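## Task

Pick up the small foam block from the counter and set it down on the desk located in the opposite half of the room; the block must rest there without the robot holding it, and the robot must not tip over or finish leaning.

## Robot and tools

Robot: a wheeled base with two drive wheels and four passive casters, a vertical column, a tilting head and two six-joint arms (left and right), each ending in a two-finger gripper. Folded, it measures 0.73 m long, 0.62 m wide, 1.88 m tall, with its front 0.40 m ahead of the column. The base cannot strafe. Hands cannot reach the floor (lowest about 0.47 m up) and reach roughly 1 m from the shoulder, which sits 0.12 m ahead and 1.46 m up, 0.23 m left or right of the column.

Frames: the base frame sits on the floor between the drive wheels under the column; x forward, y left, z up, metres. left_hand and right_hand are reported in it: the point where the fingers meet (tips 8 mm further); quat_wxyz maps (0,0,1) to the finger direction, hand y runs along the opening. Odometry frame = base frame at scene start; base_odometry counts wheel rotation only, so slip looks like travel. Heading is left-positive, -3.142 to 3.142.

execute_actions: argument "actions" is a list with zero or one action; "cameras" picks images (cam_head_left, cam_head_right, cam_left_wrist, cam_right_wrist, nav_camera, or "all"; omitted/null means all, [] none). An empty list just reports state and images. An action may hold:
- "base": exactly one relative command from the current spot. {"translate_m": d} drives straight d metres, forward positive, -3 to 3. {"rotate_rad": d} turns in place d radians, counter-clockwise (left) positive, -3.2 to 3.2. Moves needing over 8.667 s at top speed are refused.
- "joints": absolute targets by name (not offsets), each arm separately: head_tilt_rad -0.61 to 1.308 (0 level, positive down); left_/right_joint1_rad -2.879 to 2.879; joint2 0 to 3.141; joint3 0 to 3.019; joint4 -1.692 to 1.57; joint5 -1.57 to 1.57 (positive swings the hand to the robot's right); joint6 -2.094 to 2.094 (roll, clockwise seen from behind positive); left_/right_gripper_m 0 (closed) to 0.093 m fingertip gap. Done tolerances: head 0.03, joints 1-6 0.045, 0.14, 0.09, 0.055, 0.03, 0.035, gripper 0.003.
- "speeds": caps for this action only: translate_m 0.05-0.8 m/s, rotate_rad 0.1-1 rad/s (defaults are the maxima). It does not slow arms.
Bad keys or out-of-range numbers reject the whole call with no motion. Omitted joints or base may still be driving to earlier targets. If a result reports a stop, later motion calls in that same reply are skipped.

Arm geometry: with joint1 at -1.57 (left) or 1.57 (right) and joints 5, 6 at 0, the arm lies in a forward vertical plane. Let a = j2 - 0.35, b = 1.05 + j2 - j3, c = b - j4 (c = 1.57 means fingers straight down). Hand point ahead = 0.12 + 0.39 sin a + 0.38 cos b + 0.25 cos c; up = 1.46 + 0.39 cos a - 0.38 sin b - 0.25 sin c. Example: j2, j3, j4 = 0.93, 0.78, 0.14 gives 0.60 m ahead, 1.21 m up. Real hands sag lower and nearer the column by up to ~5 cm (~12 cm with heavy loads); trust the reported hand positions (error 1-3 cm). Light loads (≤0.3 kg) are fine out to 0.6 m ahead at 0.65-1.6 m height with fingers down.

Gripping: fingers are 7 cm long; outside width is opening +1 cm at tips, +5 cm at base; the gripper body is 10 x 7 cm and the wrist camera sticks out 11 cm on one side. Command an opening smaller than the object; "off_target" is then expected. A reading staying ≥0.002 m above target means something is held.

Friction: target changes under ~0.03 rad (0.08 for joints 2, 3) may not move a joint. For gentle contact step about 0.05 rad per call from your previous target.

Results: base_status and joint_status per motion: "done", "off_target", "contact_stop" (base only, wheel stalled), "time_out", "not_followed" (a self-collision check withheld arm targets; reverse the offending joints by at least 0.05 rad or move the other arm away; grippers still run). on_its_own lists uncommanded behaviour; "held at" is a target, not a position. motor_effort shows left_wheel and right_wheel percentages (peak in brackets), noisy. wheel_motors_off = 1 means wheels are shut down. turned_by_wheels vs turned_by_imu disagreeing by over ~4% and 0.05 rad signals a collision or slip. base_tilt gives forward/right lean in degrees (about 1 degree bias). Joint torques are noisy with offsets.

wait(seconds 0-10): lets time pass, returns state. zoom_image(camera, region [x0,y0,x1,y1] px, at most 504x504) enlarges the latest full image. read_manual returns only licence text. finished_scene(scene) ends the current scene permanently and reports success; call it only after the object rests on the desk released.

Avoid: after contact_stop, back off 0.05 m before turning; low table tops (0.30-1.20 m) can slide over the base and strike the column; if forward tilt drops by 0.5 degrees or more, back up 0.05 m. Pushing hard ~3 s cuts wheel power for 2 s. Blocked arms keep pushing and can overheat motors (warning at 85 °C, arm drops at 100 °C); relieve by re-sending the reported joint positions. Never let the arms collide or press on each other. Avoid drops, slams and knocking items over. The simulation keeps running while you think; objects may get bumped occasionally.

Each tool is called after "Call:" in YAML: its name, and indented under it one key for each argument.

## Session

Call:
execute_actions:
  actions: []

Scene clock: 0.00 s.
Joint torques (N m, as the arm reports them, + toward a larger angle): no reading
base_odometry: x=+0.000 y=+0.000 heading=+0.000 (m, m, rad; odometry frame)
turned_by_wheels: +0.000 (rad since the last result)
turned_by_imu: +0.000 (rad since the last result)
base_tilt: forward=+0.5 right=+0.0 (deg)
base_status: not commanded
joint_positions: head_tilt_rad=+0.887 left_joint1_rad=-1.569 left_joint2_rad=+0.887 left_joint3_rad=+0.438 left_joint4_rad=-0.979 left_joint5_rad=+0.015 left_joint6_rad=-0.077 left_gripper_m=+0.094 right_joint1_rad=+1.565 right_joint2_rad=+0.871 right_joint3_rad=+0.376 right_joint4_rad=-0.963 right_joint5_rad=-0.039 right_joint6_rad=+0.085 right_gripper_m=+0.095
joint_status: not commanded
wheel_motors_off: 0
motor_effort: left_wheel=+4 right_wheel=+2 (%)
left_hand: x=+0.1574 y=+0.2224 z=+1.2533 quat_wxyz=(+0.437, +0.039, -0.899, -0.011) (m; base frame)
right_hand: x=+0.1300 y=-0.2198 z=+1.2615 quat_wxyz=(+0.451, -0.049, -0.891, +0.003) (m; base frame)
pictures: cam_head_left, cam_head_right, cam_left_wrist, cam_right_wrist, nav_camera
camera_calibration (this result's frames):
cam_head_left: T_world_to_cam=[[0.014849, -0.993275, -0.114826, 0.229045], [-0.819976, 0.0536222, -0.569881, 0.931065], [0.572206, 0.102617, -0.813665, 1.15218], [0, 0, 0, 1]] pos_world=[0.100768, 0.059346, 1.49438]
cam_head_right: T_world_to_cam=[[0.0269387, -0.994238, -0.103757, 0.110002], [-0.812311, 0.0387206, -0.581938, 0.953226], [0.582602, 0.0999595, -0.806587, 1.14995], [0, 0, 0, 1]] pos_world=[0.101391, -0.0424896, 1.49366]
cam_left_wrist: T_world_to_cam=[[0.0544396, -0.997009, -0.0548652, 0.285107], [-0.0423659, -0.0572035, 0.997463, -1.22772], [-0.997618, -0.0519771, -0.0453533, 0.343204], [0, 0, 0, 1]] pos_world=[0.274853, 0.231864, 1.25581]
cam_right_wrist: T_world_to_cam=[[-0.0763724, -0.99555, 0.0551962, -0.276174], [-0.00891957, 0.0560378, 0.998389, -1.24469], [-0.997039, 0.075757, -0.0131596, 0.286522], [0, 0, 0, 1]] pos_world=[0.25348, -0.226902, 1.2617]
Images, in order (width x height): cam_head_left 672x504, cam_head_right 672x504, cam_left_wrist 616x616, cam_right_wrist 616x616, nav_camera 672x504.

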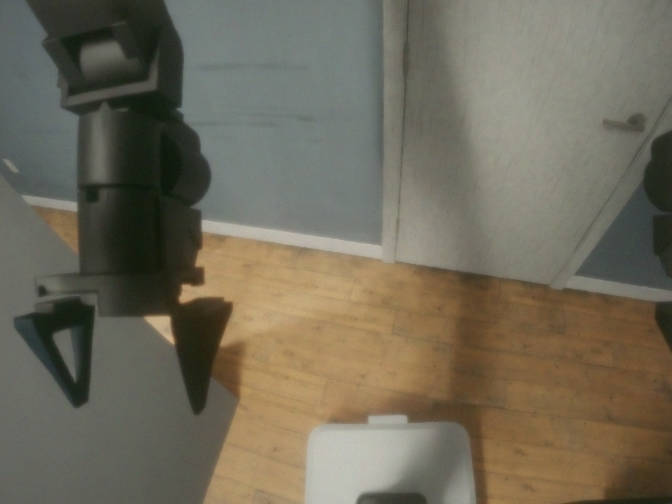

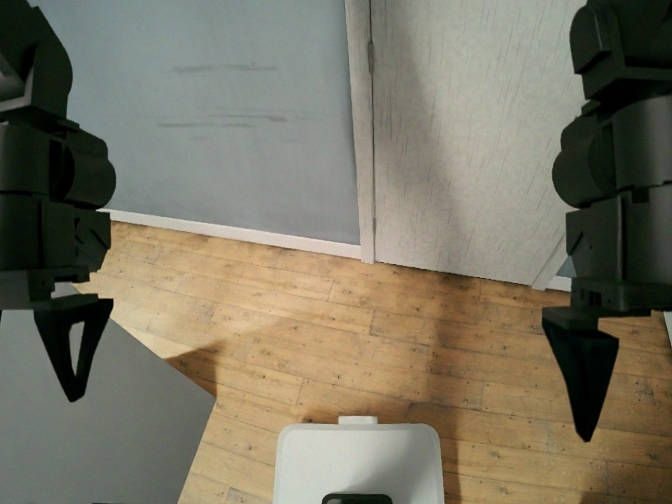

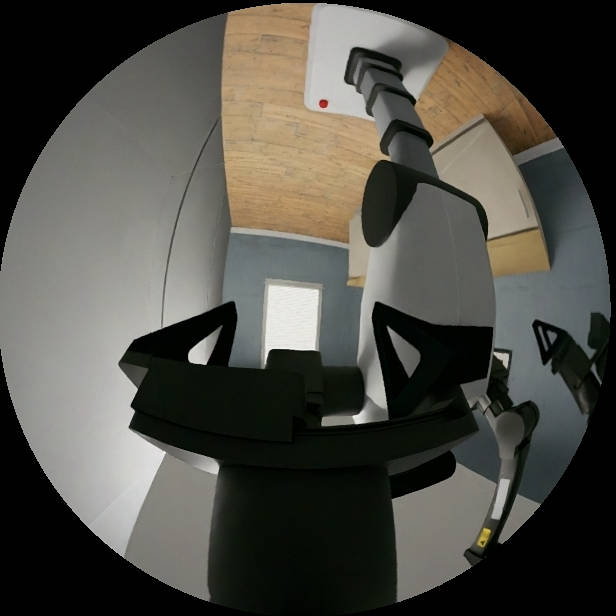

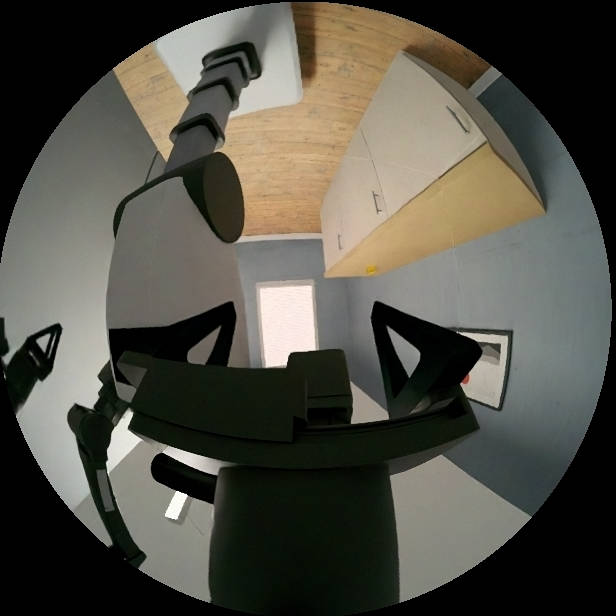

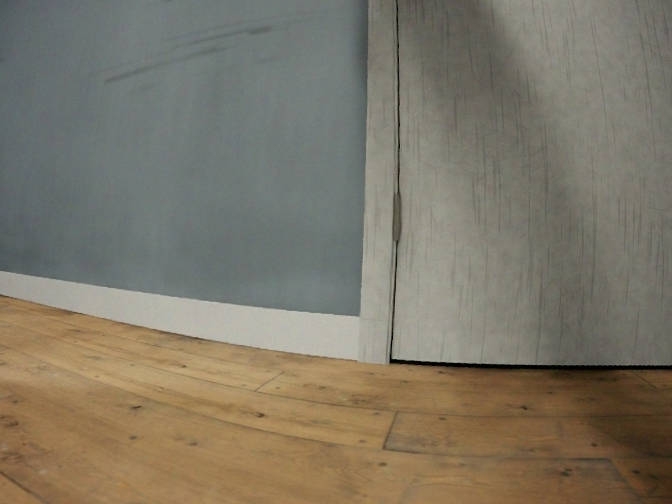

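Call:
execute_actions:
  actions:
    - {"base": {"translate_m": -1.0}, "joints": {"head_tilt_rad": 0.8}}
  cameras: ["cam_head_left", "cam_head_right", "cam_right_wrist", "nav_camera"]

Scene clock: 43.70 s.
Joint torques (N m, as the arm reports them, + toward a larger angle): left_arm=[ 0.43 -7.54 -0.55 -1.34 -0.08  0.13] | right_arm=[ 1.58 -6.5  -1.23 -1.04  0.12 -0.06]
base_odometry: x=-1.000 y=+0.000 heading=+0.000 (m, m, rad; odometry frame)
turned_by_wheels: +0.000 (rad since the last result)
turned_by_imu: +0.002 (rad since the last result)
base_tilt: forward=+0.5 right=+0.2 (deg)
base_status: done
joint_positions: head_tilt_rad=+0.815 left_joint1_rad=-1.569 left_joint2_rad=+0.886 left_joint3_rad=+0.435 left_joint4_rad=-0.979 left_joint5_rad=+0.015 left_joint6_rad=-0.077 left_gripper_m=+0.094 right_joint1_rad=+1.565 right_joint2_rad=+0.871 right_joint3_rad=+0.372 right_joint4_rad=-0.963 right_joint5_rad=-0.039 right_joint6_rad=+0.085 right_gripper_m=+0.095
joint_status: all done
wheel_motors_off: 0
motor_effort: left_wheel=+0(54) right_wheel=-1(51) (%)
left_hand: x=+0.1557 y=+0.2224 z=+1.2539 quat_wxyz=(+0.438, +0.039, -0.898, -0.011) (m; base frame)
right_hand: x=+0.1280 y=-0.2198 z=+1.2622 quat_wxyz=(+0.452, -0.049, -0.891, +0.003) (m; base frame)
pictures: cam_head_left, cam_head_right, cam_right_wrist, nav_camera
camera_calibration (this result's frames):
cam_head_left: T_world_to_cam=[[0.0230717, -0.993275, -0.113461, 0.226531], [-0.776851, 0.0536222, -0.627397, 1.01748], [0.629261, 0.102617, -0.77039, 1.08268], [0, 0, 0, 1]] pos_world=[0.103918, 0.059346, 1.49815]
cam_head_right: T_world_to_cam=[[0.0343336, -0.994238, -0.10155, 0.106233], [-0.768339, 0.0387206, -0.638871, 1.0387], [0.639122, 0.0999595, -0.762582, 1.07935], [0, 0, 0, 1]] pos_world=[0.104592, -0.0424896, 1.49748]
cam_right_wrist: T_world_to_cam=[[-0.0761788, -0.99555, 0.055477, -0.276738], [-0.00510997, 0.0560278, 0.998416, -1.24595], [-0.997081, 0.0757747, -0.00935536, 0.279733], [0, 0, 0, 1]] pos_world=[0.251468, -0.226895, 1.26195]
Images, in order (width x height): cam_head_left 672x504, cam_head_right 672x504, cam_right_wrist 616x616, nav_camera 672x504.

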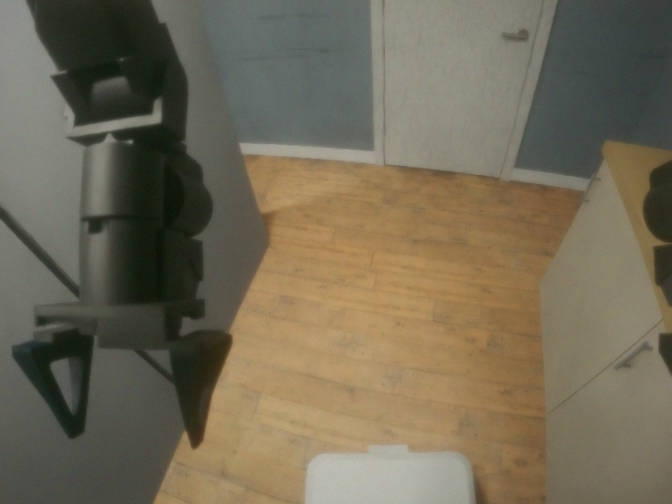

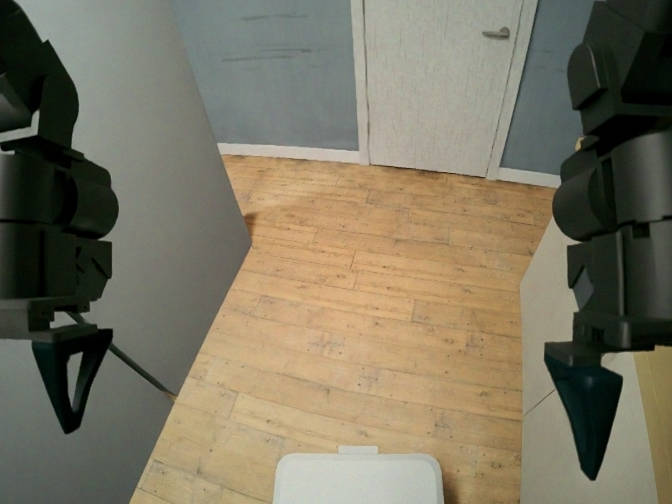

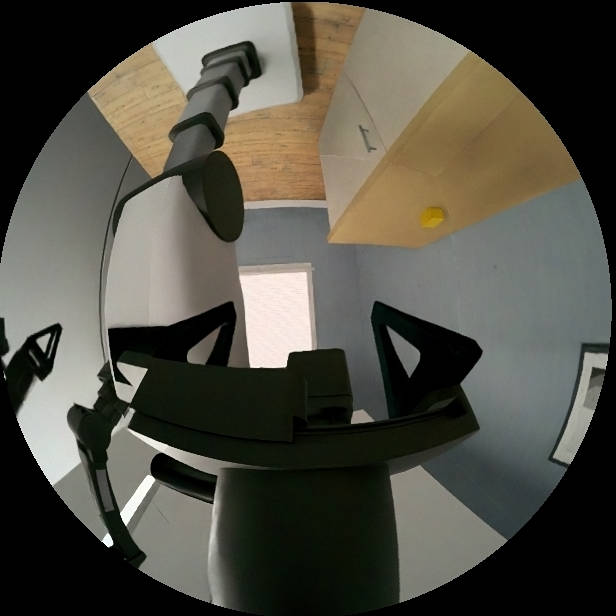

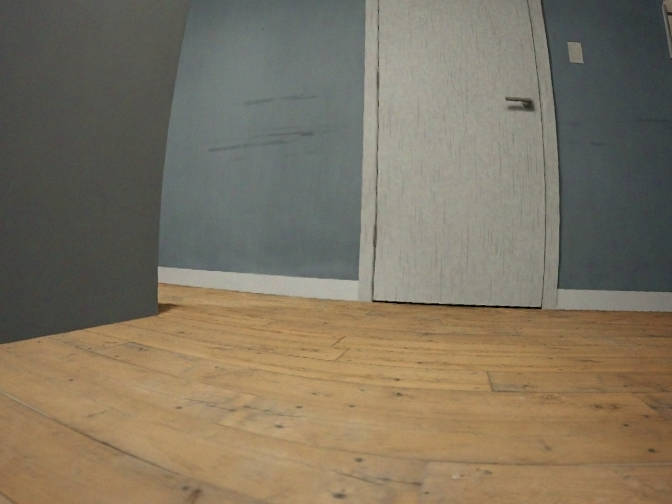

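Call:
execute_actions:
  actions:
    - {"base": {"rotate_rad": -1.81}, "joints": {"right_joint1_rad": 1.57, "right_joint2_rad": 1.45, "right_joint3_rad": 1.6, "right_joint4_rad": -0.67, "right_joint5_rad": 0.0, "right_joint6_rad": 0.0, "right_gripper_m": 0.093}}
  cameras: ["cam_head_left", "cam_head_right", "cam_right_wrist", "nav_camera"]

Scene clock: 65.10 s.
Joint torques (N m, as the arm reports them, + toward a larger angle): left_arm=[ 0.13 -6.45 -0.74 -1.24 -0.08  0.15] | right_arm=[  1.83 -22.34   5.46   0.87   0.18  -0.16]
base_odometry: x=-1.000 y=+0.000 heading=-1.810 (m, m, rad; odometry frame)
turned_by_wheels: -1.810 (rad since the last result)
turned_by_imu: -1.794 (rad since the last result)
base_tilt: forward=+0.4 right=-0.1 (deg)
base_status: done
joint_positions: head_tilt_rad=+0.815 left_joint1_rad=-1.569 left_joint2_rad=+0.886 left_joint3_rad=+0.438 left_joint4_rad=-0.979 left_joint5_rad=+0.015 left_joint6_rad=-0.077 left_gripper_m=+0.094 right_joint1_rad=+1.564 right_joint2_rad=+1.449 right_joint3_rad=+1.598 right_joint4_rad=-0.674 right_joint5_rad=-0.001 right_joint6_rad=+0.009 right_gripper_m=+0.093
joint_status: all done
wheel_motors_off: 0
motor_effort: left_wheel=+3(51) right_wheel=-3(37) (%)
left_hand: x=+0.1573 y=+0.2224 z=+1.2534 quat_wxyz=(+0.437, +0.039, -0.899, -0.011) (m; base frame)
right_hand: x=+0.7049 y=-0.2296 z=+1.0853 quat_wxyz=(+0.001, -0.006, -1.000, +0.002) (m; base frame)
pictures: cam_head_left, cam_head_right, cam_right_wrist, nav_camera
camera_calibration (this result's frames):
cam_head_left: T_world_to_cam=[[0.0230717, -0.993275, -0.113461, 0.226531], [-0.776851, 0.0536222, -0.627397, 1.01748], [0.629261, 0.102617, -0.770389, 1.08268], [0, 0, 0, 1]] pos_world=[0.103918, 0.059346, 1.49815]
cam_head_right: T_world_to_cam=[[0.0343336, -0.994238, -0.10155, 0.106233], [-0.768339, 0.0387206, -0.638871, 1.0387], [0.639122, 0.0999595, -0.762582, 1.07935], [0, 0, 0, 1]] pos_world=[0.104592, -0.0424896, 1.49748]
cam_right_wrist: T_world_to_cam=[[-0.0121117, -0.999818, 0.0147245, -0.23472], [-0.811243, 0.0184341, 0.584419, -0.0568538], [-0.584584, -0.00486684, -0.811319, 1.41514], [0, 0, 0, 1]] pos_world=[0.778302, -0.226742, 1.18481]
Images, in order (width x height): cam_head_left 672x504, cam_head_right 672x504, cam_right_wrist 616x616, nav_camera 672x504.

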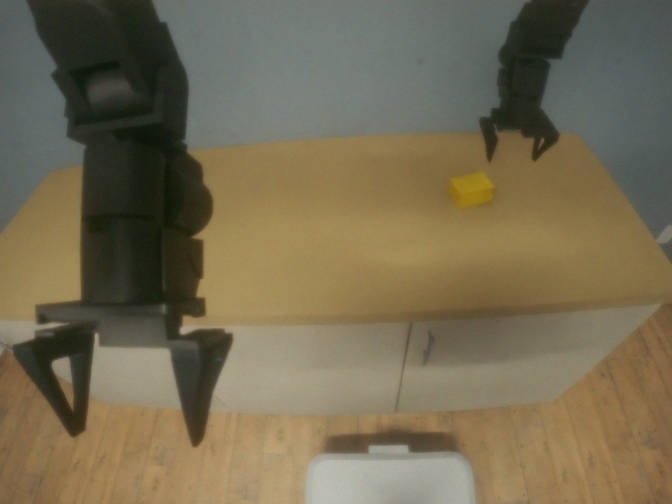

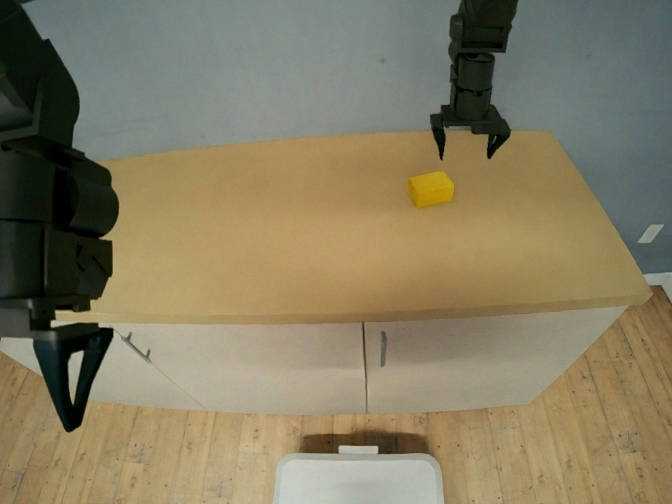

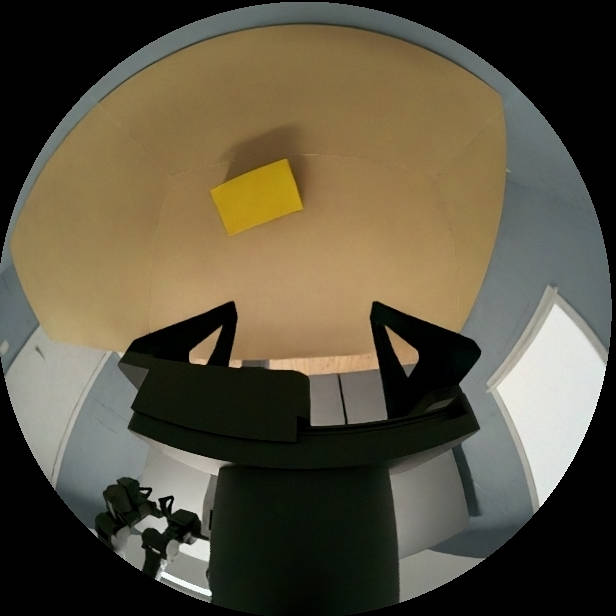

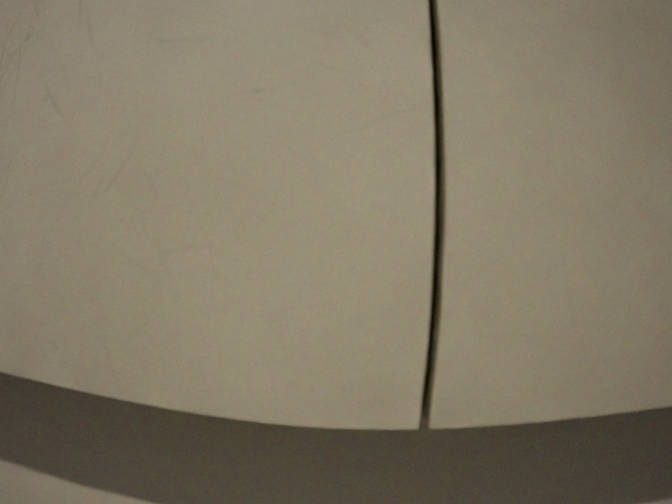

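Call:
execute_actions:
  actions:
    - {"base": {"rotate_rad": 0.062}, "joints": {"right_joint2_rad": 1.707, "right_joint3_rad": 1.925, "right_joint4_rad": -0.732, "right_joint6_rad": 1.35}}
  cameras: ["cam_head_right", "cam_right_wrist"]

Scene clock: 92.43 s.
Joint torques (N m, as the arm reports them, + toward a larger angle): left_arm=[ 0.27 -7.42 -0.82 -1.21 -0.08  0.15] | right_arm=[  0.97 -24.74   7.99   0.34   0.26   0.04]
base_odometry: x=-1.000 y=+0.000 heading=-1.748 (m, m, rad; odometry frame)
turned_by_wheels: +0.061 (rad since the last result)
turned_by_imu: +0.063 (rad since the last result)
base_tilt: forward=+0.2 right=-0.1 (deg)
base_status: done
joint_positions: head_tilt_rad=+0.815 left_joint1_rad=-1.569 left_joint2_rad=+0.886 left_joint3_rad=+0.438 left_joint4_rad=-0.979 left_joint5_rad=+0.015 left_joint6_rad=-0.077 left_gripper_m=+0.094 right_joint1_rad=+1.576 right_joint2_rad=+1.713 right_joint3_rad=+1.895 right_joint4_rad=-0.725 right_joint5_rad=-0.001 right_joint6_rad=+1.340 right_gripper_m=+0.093
joint_status: all done
wheel_motors_off: 0
motor_effort: left_wheel=-3(25) right_wheel=+5(26) (%)
left_hand: x=+0.1573 y=+0.2224 z=+1.2534 quat_wxyz=(+0.437, +0.039, -0.899, -0.011) (m; base frame)
right_hand: x=+0.7436 y=-0.2217 z=+0.9977 quat_wxyz=(+0.009, -0.620, -0.785, +0.004) (m; base frame)
pictures: cam_head_right, cam_right_wrist
camera_calibration (this result's frames):
cam_head_right: T_world_to_cam=[[0.0343336, -0.994238, -0.10155, 0.106233], [-0.768339, 0.0387206, -0.638871, 1.0387], [0.639122, 0.0999595, -0.762582, 1.07935], [0, 0, 0, 1]] pos_world=[0.104592, -0.0424896, 1.49748]
cam_right_wrist: T_world_to_cam=[[-0.972519, -0.231242, 0.0270876, 0.647194], [-0.171017, 0.788449, 0.590848, -0.286193], [-0.157986, 0.569978, -0.806328, 1.17197], [0, 0, 0, 1]] pos_world=[0.765619, -0.292691, 1.09656]
Images, in order (width x height): cam_head_right 672x504, cam_right_wrist 616x616.

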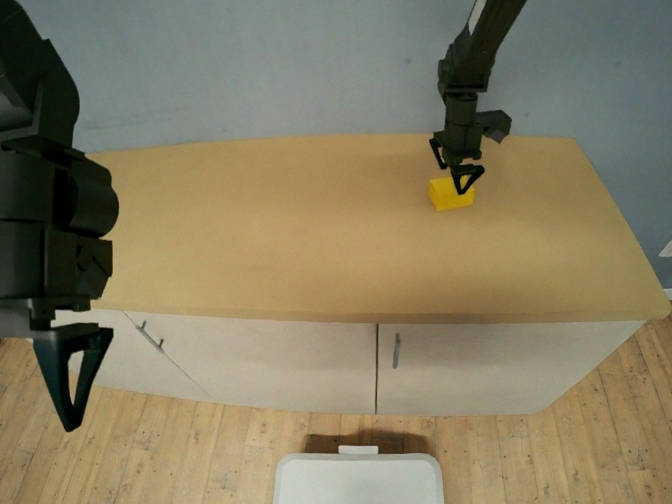

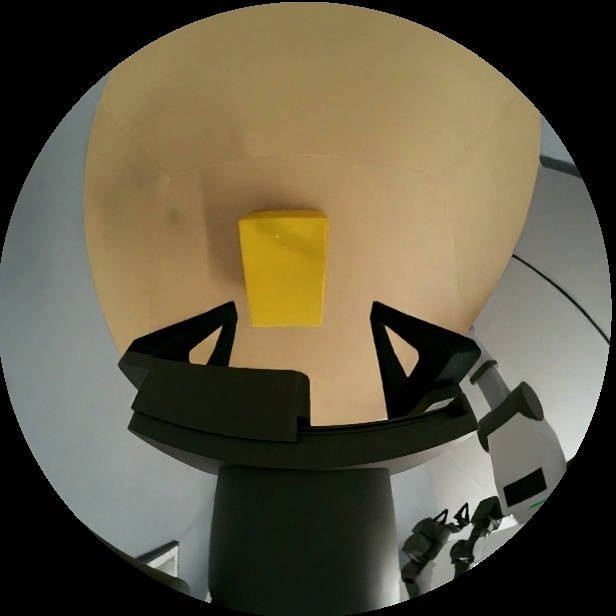

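Call:
execute_actions:
  actions:
    - {"base": {"translate_m": 0.015}}
  cameras: ["cam_right_wrist"]

Scene clock: 126.13 s.
Joint torques (N m, as the arm reports them, + toward a larger angle): left_arm=[ 0.55 -7.2  -0.75 -1.32 -0.1   0.13] | right_arm=[  0.69 -24.62   7.63   0.29   0.26   0.03]
base_odometry: x=-1.003 y=-0.015 heading=-1.749 (m, m, rad; odometry frame)
turned_by_wheels: -0.001 (rad since the last result)
turned_by_imu: +0.000 (rad since the last result)
base_tilt: forward=+0.4 right=+0.0 (deg)
base_status: done
joint_positions: head_tilt_rad=+0.815 left_joint1_rad=-1.569 left_joint2_rad=+0.886 left_joint3_rad=+0.439 left_joint4_rad=-0.979 left_joint5_rad=+0.015 left_joint6_rad=-0.077 left_gripper_m=+0.094 right_joint1_rad=+1.575 right_joint2_rad=+1.712 right_joint3_rad=+1.900 right_joint4_rad=-0.725 right_joint5_rad=-0.001 right_joint6_rad=+1.340 right_gripper_m=+0.093
joint_status: not commanded
wheel_motors_off: 0
motor_effort: left_wheel=+0(50) right_wheel=+2(60) (%)
left_hand: x=+0.1581 y=+0.2224 z=+1.2531 quat_wxyz=(+0.436, +0.039, -0.899, -0.011) (m; base frame)
right_hand: x=+0.7466 y=-0.2220 z=+0.9994 quat_wxyz=(+0.007, -0.620, -0.784, +0.002) (m; base frame)
pictures: cam_right_wrist
camera_calibration (this result's frames):
cam_right_wrist: T_world_to_cam=[[-0.972708, -0.231025, 0.0215954, 0.655687], [-0.174226, 0.788673, 0.58961, -0.282774], [-0.153247, 0.569756, -0.807399, 1.17145], [0, 0, 0, 1]] pos_world=[0.768045, -0.292942, 1.09839]
Images, in order (width x height): cam_right_wrist 616x616.

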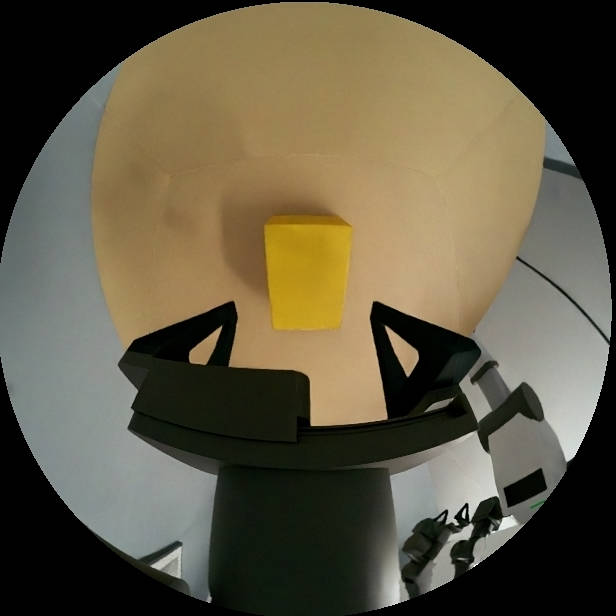

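Call:
execute_actions:
  actions:
    - {"joints": {"right_joint2_rad": 1.825, "right_joint3_rad": 1.995, "right_joint4_rad": -0.67}}
  cameras: ["cam_right_wrist", "cam_head_right"]

Scene clock: 138.13 s.
Joint torques (N m, as the arm reports them, + toward a larger angle): left_arm=[ 0.5  -6.72 -0.73 -1.31 -0.11  0.15] | right_arm=[  1.22 -21.32   6.3    1.07   0.18   0.02]
base_odometry: x=-1.003 y=-0.015 heading=-1.749 (m, m, rad; odometry frame)
turned_by_wheels: +0.000 (rad since the last result)
turned_by_imu: +0.001 (rad since the last result)
base_tilt: forward=+0.4 right=+0.2 (deg)
base_status: not commanded
joint_positions: head_tilt_rad=+0.815 left_joint1_rad=-1.569 left_joint2_rad=+0.886 left_joint3_rad=+0.438 left_joint4_rad=-0.979 left_joint5_rad=+0.015 left_joint6_rad=-0.077 left_gripper_m=+0.094 right_joint1_rad=+1.575 right_joint2_rad=+1.784 right_joint3_rad=+1.988 right_joint4_rad=-0.678 right_joint5_rad=+0.001 right_joint6_rad=+1.341 right_gripper_m=+0.093
joint_status: all done
wheel_motors_off: 0
motor_effort: left_wheel=-3(4) right_wheel=+6(6) (%)
left_hand: x=+0.1575 y=+0.2224 z=+1.2533 quat_wxyz=(+0.436, +0.039, -0.899, -0.011) (m; base frame)
right_hand: x=+0.7714 y=-0.2225 z=+0.9763 quat_wxyz=(-0.019, -0.621, -0.784, -0.016) (m; base frame)
pictures: cam_head_right, cam_right_wrist
camera_calibration (this result's frames):
cam_head_right: T_world_to_cam=[[0.0343693, -0.994238, -0.101538, 0.106213], [-0.768114, 0.0387206, -0.639141, 1.03911], [0.63939, 0.0999595, -0.762357, 1.07899], [0, 0, 0, 1]] pos_world=[0.104607, -0.0424896, 1.4975]
cam_right_wrist: T_world_to_cam=[[-0.972526, -0.229478, -0.0391655, 0.739663], [-0.209646, 0.790194, 0.575884, -0.223447], [-0.101204, 0.568273, -0.816593, 1.1254], [0, 0, 0, 1]] pos_world=[0.786392, -0.293234, 1.07665]
Images, in order (width x height): cam_head_right 672x504, cam_right_wrist 616x616.

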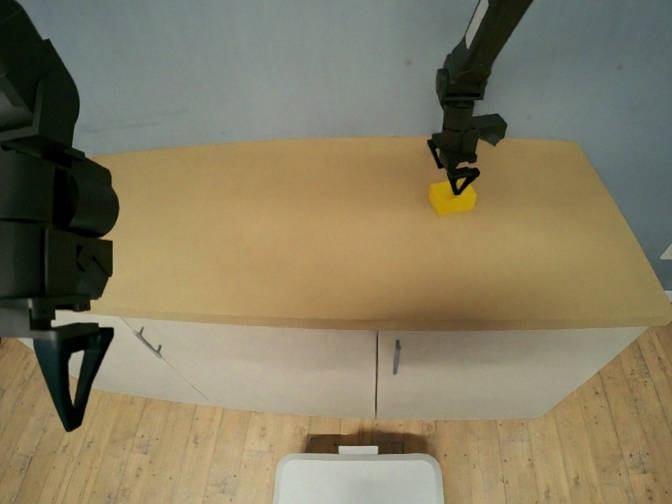

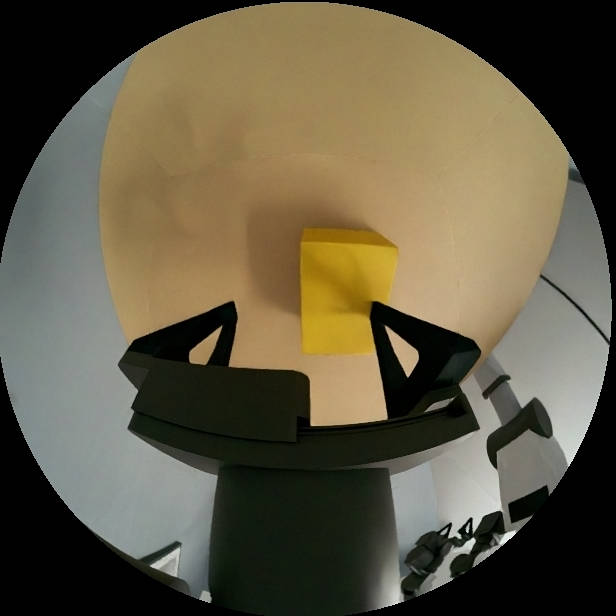

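Call:
execute_actions:
  actions:
    - {"joints": {"right_joint2_rad": 1.74, "right_joint3_rad": 1.99}}
  cameras: []

Call:
execute_actions:
  actions:
    - {"base": {"translate_m": -0.017}}
  cameras: ["cam_right_wrist"]

Scene clock: 152.20 s.
Joint torques (N m, as the arm reports them, + toward a larger angle): left_arm=[ 0.21 -8.03 -0.78 -1.3  -0.1   0.13] | right_arm=[  0.93 -26.83   6.15   1.09   0.18   0.02]
base_odometry: x=-1.003 y=-0.015 heading=-1.749 (m, m, rad; odometry frame)
turned_by_wheels: +0.000 (rad since the last result)
turned_by_imu: +0.001 (rad since the last result)
base_tilt: forward=+0.3 right=-0.2 (deg)
base_status: not commanded
joint_positions: head_tilt_rad=+0.815 left_joint1_rad=-1.569 left_joint2_rad=+0.886 left_joint3_rad=+0.438 left_joint4_rad=-0.979 left_joint5_rad=+0.015 left_joint6_rad=-0.077 left_gripper_m=+0.094 right_joint1_rad=+1.575 right_joint2_rad=+1.762 right_joint3_rad=+1.988 right_joint4_rad=-0.678 right_joint5_rad=+0.001 right_joint6_rad=+1.341 right_gripper_m=+0.093
joint_status: all done
wheel_motors_off: 0
motor_effort: left_wheel=-3(3) right_wheel=+5(6) (%)
left_hand: x=+0.1575 y=+0.2224 z=+1.2533 quat_wxyz=(+0.436, +0.039, -0.899, -0.011) (m; base frame)
right_hand: x=+0.7816 y=-0.2225 z=+0.9905 quat_wxyz=(-0.027, -0.620, -0.784, -0.023) (m; base frame)
pictures: none
No camera images: the call's "cameras" was empty. Leave "cameras" out to get every camera's image.

Scene clock: 153.13 s.
Joint torques (N m, as the arm reports them, + toward a larger angle): left_arm=[ 0.44 -7.2  -0.56 -1.27 -0.09  0.11] | right_arm=[  0.93 -26.58   6.28   1.11   0.18   0.02]
base_odometry: x=-1.000 y=+0.002 heading=-1.750 (m, m, rad; odometry frame)
turned_by_wheels: -0.001 (rad since the last result)
turned_by_imu: +0.000 (rad since the last result)
base_tilt: forward=+0.4 right=+0.0 (deg)
base_status: done
joint_positions: head_tilt_rad=+0.815 left_joint1_rad=-1.569 left_joint2_rad=+0.885 left_joint3_rad=+0.437 left_joint4_rad=-0.979 left_joint5_rad=+0.015 left_joint6_rad=-0.077 left_gripper_m=+0.094 right_joint1_rad=+1.575 right_joint2_rad=+1.760 right_joint3_rad=+1.985 right_joint4_rad=-0.678 right_joint5_rad=+0.001 right_joint6_rad=+1.341 right_gripper_m=+0.093
joint_status: not commanded
wheel_motors_off: 0
motor_effort: left_wheel=-2(48) right_wheel=+0(61) (%)
left_hand: x=+0.1573 y=+0.2224 z=+1.2535 quat_wxyz=(+0.436, +0.039, -0.899, -0.011) (m; base frame)
right_hand: x=+0.7811 y=-0.2228 z=+0.9910 quat_wxyz=(-0.027, -0.620, -0.783, -0.023) (m; base frame)
pictures: cam_right_wrist
camera_calibration (this result's frames):
cam_right_wrist: T_world_to_cam=[[-0.971551, -0.229235, -0.0594944, 0.769105], [-0.221471, 0.790416, 0.571133, -0.215617], [-0.0838987, 0.568062, -0.818698, 1.1271], [0, 0, 0, 1]] pos_world=[0.794034, -0.293529, 1.09166]
Images, in order (width x height): cam_right_wrist 616x616.

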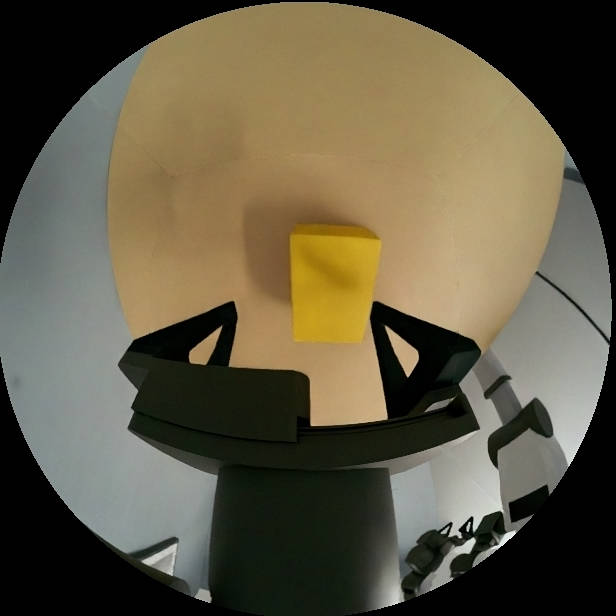

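Call:
execute_actions:
  actions:
    - {"base": {"translate_m": -0.004}, "joints": {"right_joint2_rad": 1.835}}
  cameras: ["cam_right_wrist", "cam_head_right"]

Scene clock: 167.33 s.
Joint torques (N m, as the arm reports them, + toward a larger angle): left_arm=[ 0.17 -7.3  -0.77 -1.29 -0.11  0.14] | right_arm=[  0.98 -23.17   5.85   0.93   0.18   0.02]
base_odometry: x=-0.999 y=+0.006 heading=-1.751 (m, m, rad; odometry frame)
turned_by_wheels: -0.001 (rad since the last result)
turned_by_imu: +0.000 (rad since the last result)
base_tilt: forward=+0.3 right=-0.1 (deg)
base_status: done
joint_positions: head_tilt_rad=+0.814 left_joint1_rad=-1.569 left_joint2_rad=+0.885 left_joint3_rad=+0.438 left_joint4_rad=-0.979 left_joint5_rad=+0.015 left_joint6_rad=-0.077 left_gripper_m=+0.094 right_joint1_rad=+1.573 right_joint2_rad=+1.827 right_joint3_rad=+1.983 right_joint4_rad=-0.676 right_joint5_rad=+0.001 right_joint6_rad=+1.341 right_gripper_m=+0.093
joint_status: all done
wheel_motors_off: 0
motor_effort: left_wheel=-1(60) right_wheel=+3(52) (%)
left_hand: x=+0.1575 y=+0.2224 z=+1.2534 quat_wxyz=(+0.436, +0.039, -0.899, -0.011) (m; base frame)
right_hand: x=+0.7482 y=-0.2236 z=+0.9478 quat_wxyz=(-0.001, -0.621, -0.784, -0.002) (m; base frame)
pictures: cam_head_right, cam_right_wrist
camera_calibration (this result's frames):
cam_head_right: T_world_to_cam=[[0.0344116, -0.994238, -0.101523, 0.106189], [-0.767848, 0.0387206, -0.639461, 1.03959], [0.639707, 0.0999595, -0.762091, 1.07857], [0, 0, 0, 1]] pos_world=[0.104624, -0.0424896, 1.49752]
cam_right_wrist: T_world_to_cam=[[-0.973435, -0.228891, 0.00570317, 0.674025], [-0.182604, 0.791128, 0.583756, -0.238509], [-0.138129, 0.567208, -0.811909, 1.1234], [0, 0, 0, 1]] pos_world=[0.767741, -0.294231, 1.04749]
Images, in order (width x height): cam_head_right 672x504, cam_right_wrist 616x616.

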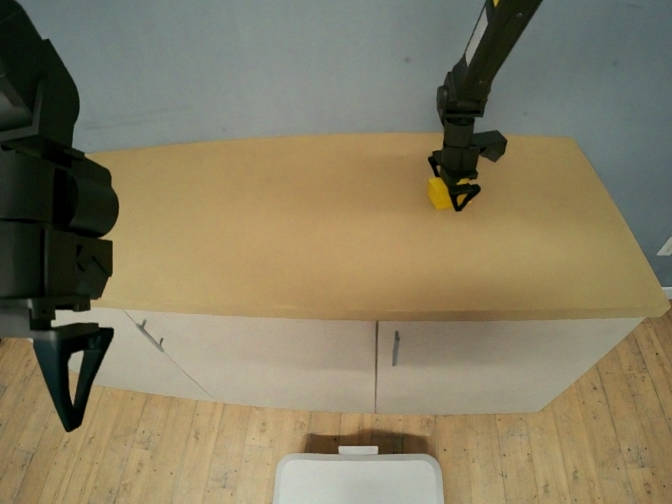

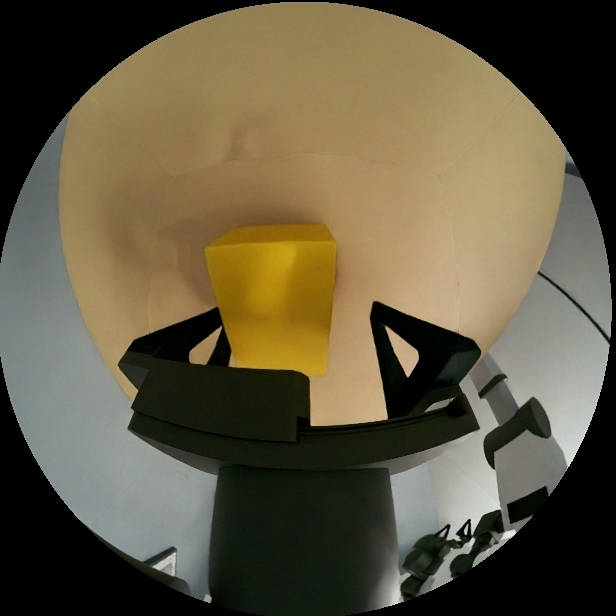

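Call:
execute_actions:
  actions:
    - {"joints": {"right_gripper_m": 0.045}}
  cameras: ["cam_right_wrist"]

Call:
execute_actions:
  actions:
    - {"joints": {"right_joint2_rad": 1.68}}
  cameras: ["cam_right_wrist"]

Scene clock: 174.07 s.
Joint torques (N m, as the arm reports them, + toward a larger angle): left_arm=[ 0.51 -7.26 -0.77 -1.36 -0.11  0.16] | right_arm=[  1.06 -23.55   5.85   0.93   0.17   0.03]
base_odometry: x=-0.999 y=+0.006 heading=-1.751 (m, m, rad; odometry frame)
turned_by_wheels: +0.000 (rad since the last result)
turned_by_imu: +0.001 (rad since the last result)
base_tilt: forward=+0.2 right=+0.0 (deg)
base_status: not commanded
joint_positions: head_tilt_rad=+0.814 left_joint1_rad=-1.569 left_joint2_rad=+0.885 left_joint3_rad=+0.438 left_joint4_rad=-0.979 left_joint5_rad=+0.015 left_joint6_rad=-0.077 left_gripper_m=+0.094 right_joint1_rad=+1.573 right_joint2_rad=+1.827 right_joint3_rad=+1.983 right_joint4_rad=-0.676 right_joint5_rad=+0.001 right_joint6_rad=+1.341 right_gripper_m=+0.058
joint_status: right_gripper_m off_target (ended at +0.058, target +0.045)
wheel_motors_off: 0
motor_effort: left_wheel=-2(1) right_wheel=+2(3) (%)
left_hand: x=+0.1575 y=+0.2224 z=+1.2534 quat_wxyz=(+0.436, +0.039, -0.899, -0.011) (m; base frame)
right_hand: x=+0.7482 y=-0.2236 z=+0.9478 quat_wxyz=(-0.001, -0.621, -0.784, -0.002) (m; base frame)
pictures: cam_right_wrist
camera_calibration (this result's frames):
cam_right_wrist: T_world_to_cam=[[-0.973435, -0.228891, 0.00570317, 0.674025], [-0.182604, 0.791128, 0.583756, -0.238509], [-0.138129, 0.567208, -0.811909, 1.1234], [0, 0, 0, 1]] pos_world=[0.767741, -0.294231, 1.04749]
Images, in order (width x height): cam_right_wrist 616x616.

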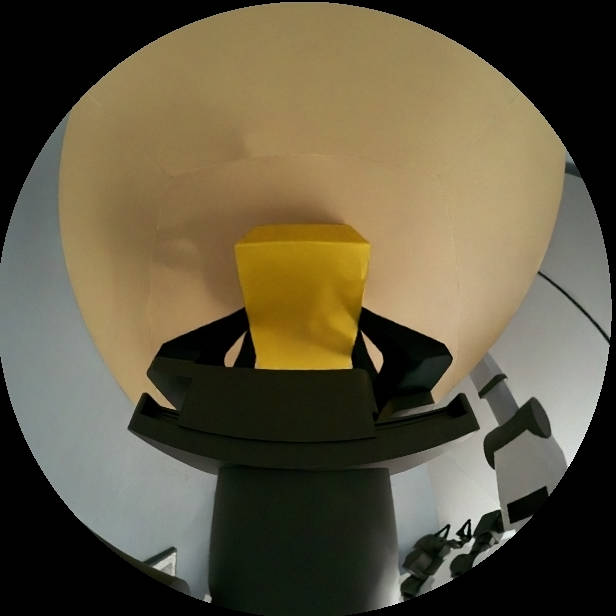

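Scene clock: 175.13 s.
Joint torques (N m, as the arm reports them, + toward a larger angle): left_arm=[ 0.19 -7.21 -0.75 -1.21 -0.1   0.16] | right_arm=[  0.98 -24.41   7.91   1.11   0.18   0.01]
base_odometry: x=-0.999 y=+0.006 heading=-1.751 (m, m, rad; odometry frame)
turned_by_wheels: +0.000 (rad since the last result)
turned_by_imu: +0.000 (rad since the last result)
base_tilt: forward=+0.2 right=+0.0 (deg)
base_status: not commanded
joint_positions: head_tilt_rad=+0.814 left_joint1_rad=-1.569 left_joint2_rad=+0.885 left_joint3_rad=+0.438 left_joint4_rad=-0.979 left_joint5_rad=+0.015 left_joint6_rad=-0.077 left_gripper_m=+0.094 right_joint1_rad=+1.573 right_joint2_rad=+1.663 right_joint3_rad=+1.975 right_joint4_rad=-0.676 right_joint5_rad=+0.001 right_joint6_rad=+1.341 right_gripper_m=+0.058
joint_status: all done
wheel_motors_off: 0
motor_effort: left_wheel=-1(2) right_wheel=+3(3) (%)
left_hand: x=+0.1575 y=+0.2224 z=+1.2534 quat_wxyz=(+0.436, +0.039, -0.899, -0.011) (m; base frame)
right_hand: x=+0.8186 y=-0.2238 z=+1.0539 quat_wxyz=(-0.062, -0.619, -0.781, -0.050) (m; base frame)
pictures: cam_right_wrist
camera_calibration (this result's frames):
cam_right_wrist: T_world_to_cam=[[-0.962631, -0.228526, -0.145316, 0.892381], [-0.270615, 0.791092, 0.548581, -0.178301], [-0.0104071, 0.567405, -0.823373, 1.12687], [0, 0, 0, 1]] pos_world=[0.82251, -0.294408, 1.15533]
Images, in order (width x height): cam_right_wrist 616x616.

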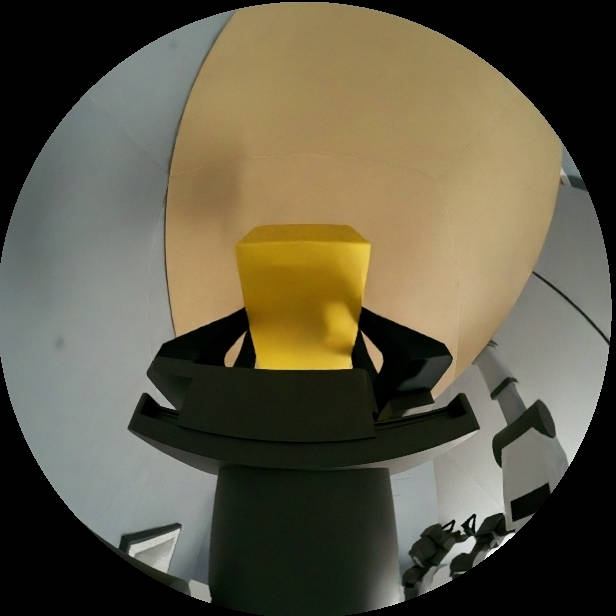

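Call:
execute_actions:
  actions: []

Scene clock: 196.33 s.
Joint torques (N m, as the arm reports them, + toward a larger angle): left_arm=[ 0.1  -7.58 -0.72 -1.26 -0.11  0.16] | right_arm=[  1.02 -24.     7.8    1.2    0.18   0.01]
base_odometry: x=-0.999 y=+0.006 heading=-1.751 (m, m, rad; odometry frame)
turned_by_wheels: +0.000 (rad since the last result)
turned_by_imu: +0.001 (rad since the last result)
base_tilt: forward=+0.3 right=+0.1 (deg)
base_status: not commanded
joint_positions: head_tilt_rad=+0.814 left_joint1_rad=-1.569 left_joint2_rad=+0.885 left_joint3_rad=+0.438 left_joint4_rad=-0.979 left_joint5_rad=+0.015 left_joint6_rad=-0.077 left_gripper_m=+0.094 right_joint1_rad=+1.573 right_joint2_rad=+1.663 right_joint3_rad=+1.975 right_joint4_rad=-0.676 right_joint5_rad=+0.001 right_joint6_rad=+1.341 right_gripper_m=+0.058
joint_status: all done
wheel_motors_off: 0
motor_effort: left_wheel=-2(2) right_wheel=+3(3) (%)
left_hand: x=+0.1575 y=+0.2224 z=+1.2534 quat_wxyz=(+0.436, +0.039, -0.899, -0.011) (m; base frame)
right_hand: x=+0.8186 y=-0.2238 z=+1.0539 quat_wxyz=(-0.062, -0.619, -0.781, -0.050) (m; base frame)
pictures: cam_head_left, cam_head_right, cam_left_wrist, cam_right_wrist, nav_camera
camera_calibration (this result's frames):
cam_head_left: T_world_to_cam=[[0.0231588, -0.993275, -0.113443, 0.226499], [-0.776369, 0.0536222, -0.627993, 1.01838], [0.629853, 0.102617, -0.769906, 1.08191], [0, 0, 0, 1]] pos_world=[0.10395, 0.059346, 1.49819]
cam_head_right: T_world_to_cam=[[0.0344116, -0.994238, -0.101523, 0.106189], [-0.767848, 0.0387206, -0.639461, 1.03959], [0.639707, 0.0999595, -0.762091, 1.07857], [0, 0, 0, 1]] pos_world=[0.104624, -0.0424896, 1.49752]
cam_left_wrist: T_world_to_cam=[[0.0545001, -0.997009, -0.0548041, 0.285022], [-0.0435075, -0.0572047, 0.997414, -1.22758], [-0.997565, -0.0519748, -0.046495, 0.344738], [0, 0, 0, 1]] pos_world=[0.274956, 0.231863, 1.25606]
cam_right_wrist: T_world_to_cam=[[-0.962631, -0.228526, -0.145316, 0.892381], [-0.270615, 0.791092, 0.548581, -0.178301], [-0.0104071, 0.567405, -0.823373, 1.12687], [0, 0, 0, 1]] pos_world=[0.82251, -0.294408, 1.15533]
Images, in order (width x height): cam_head_left 672x504, cam_head_right 672x504, cam_left_wrist 616x616, cam_right_wrist 616x616, nav_camera 672x504.

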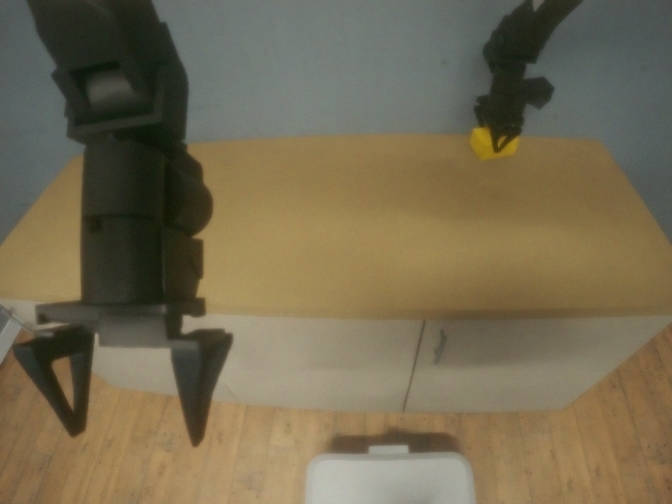

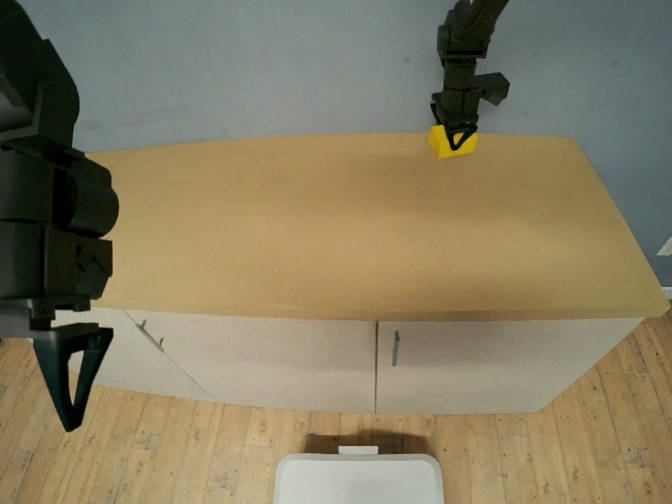

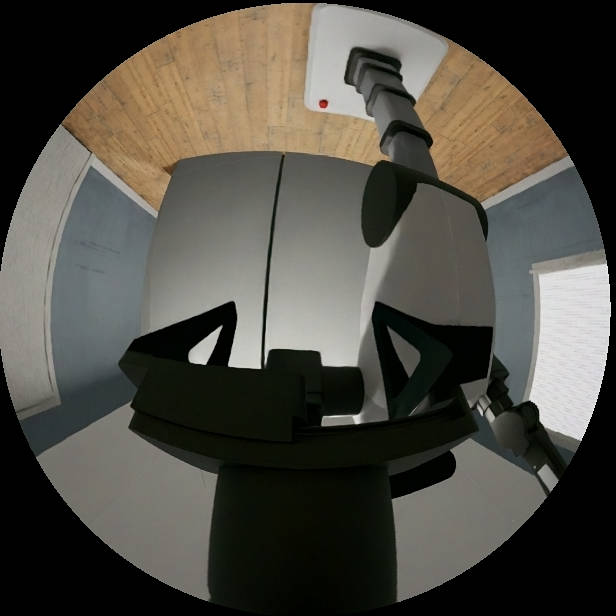

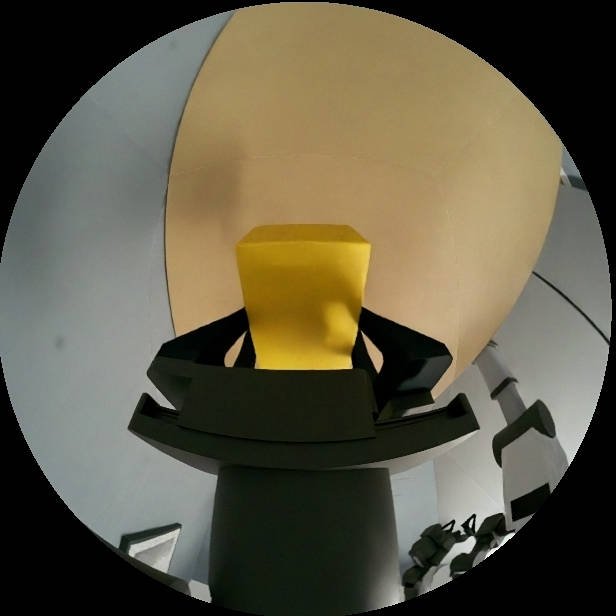

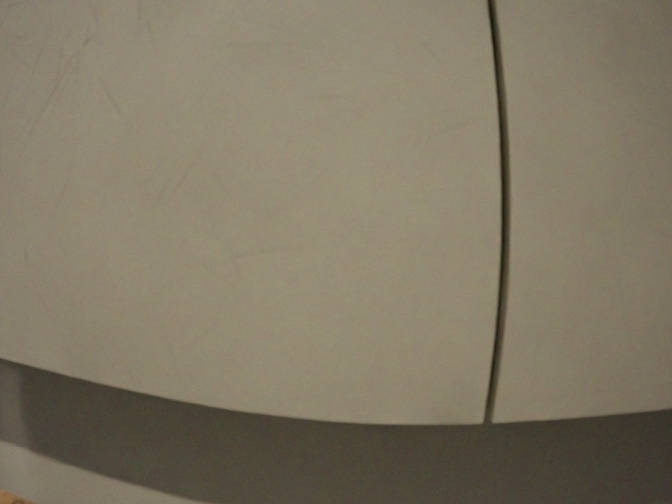

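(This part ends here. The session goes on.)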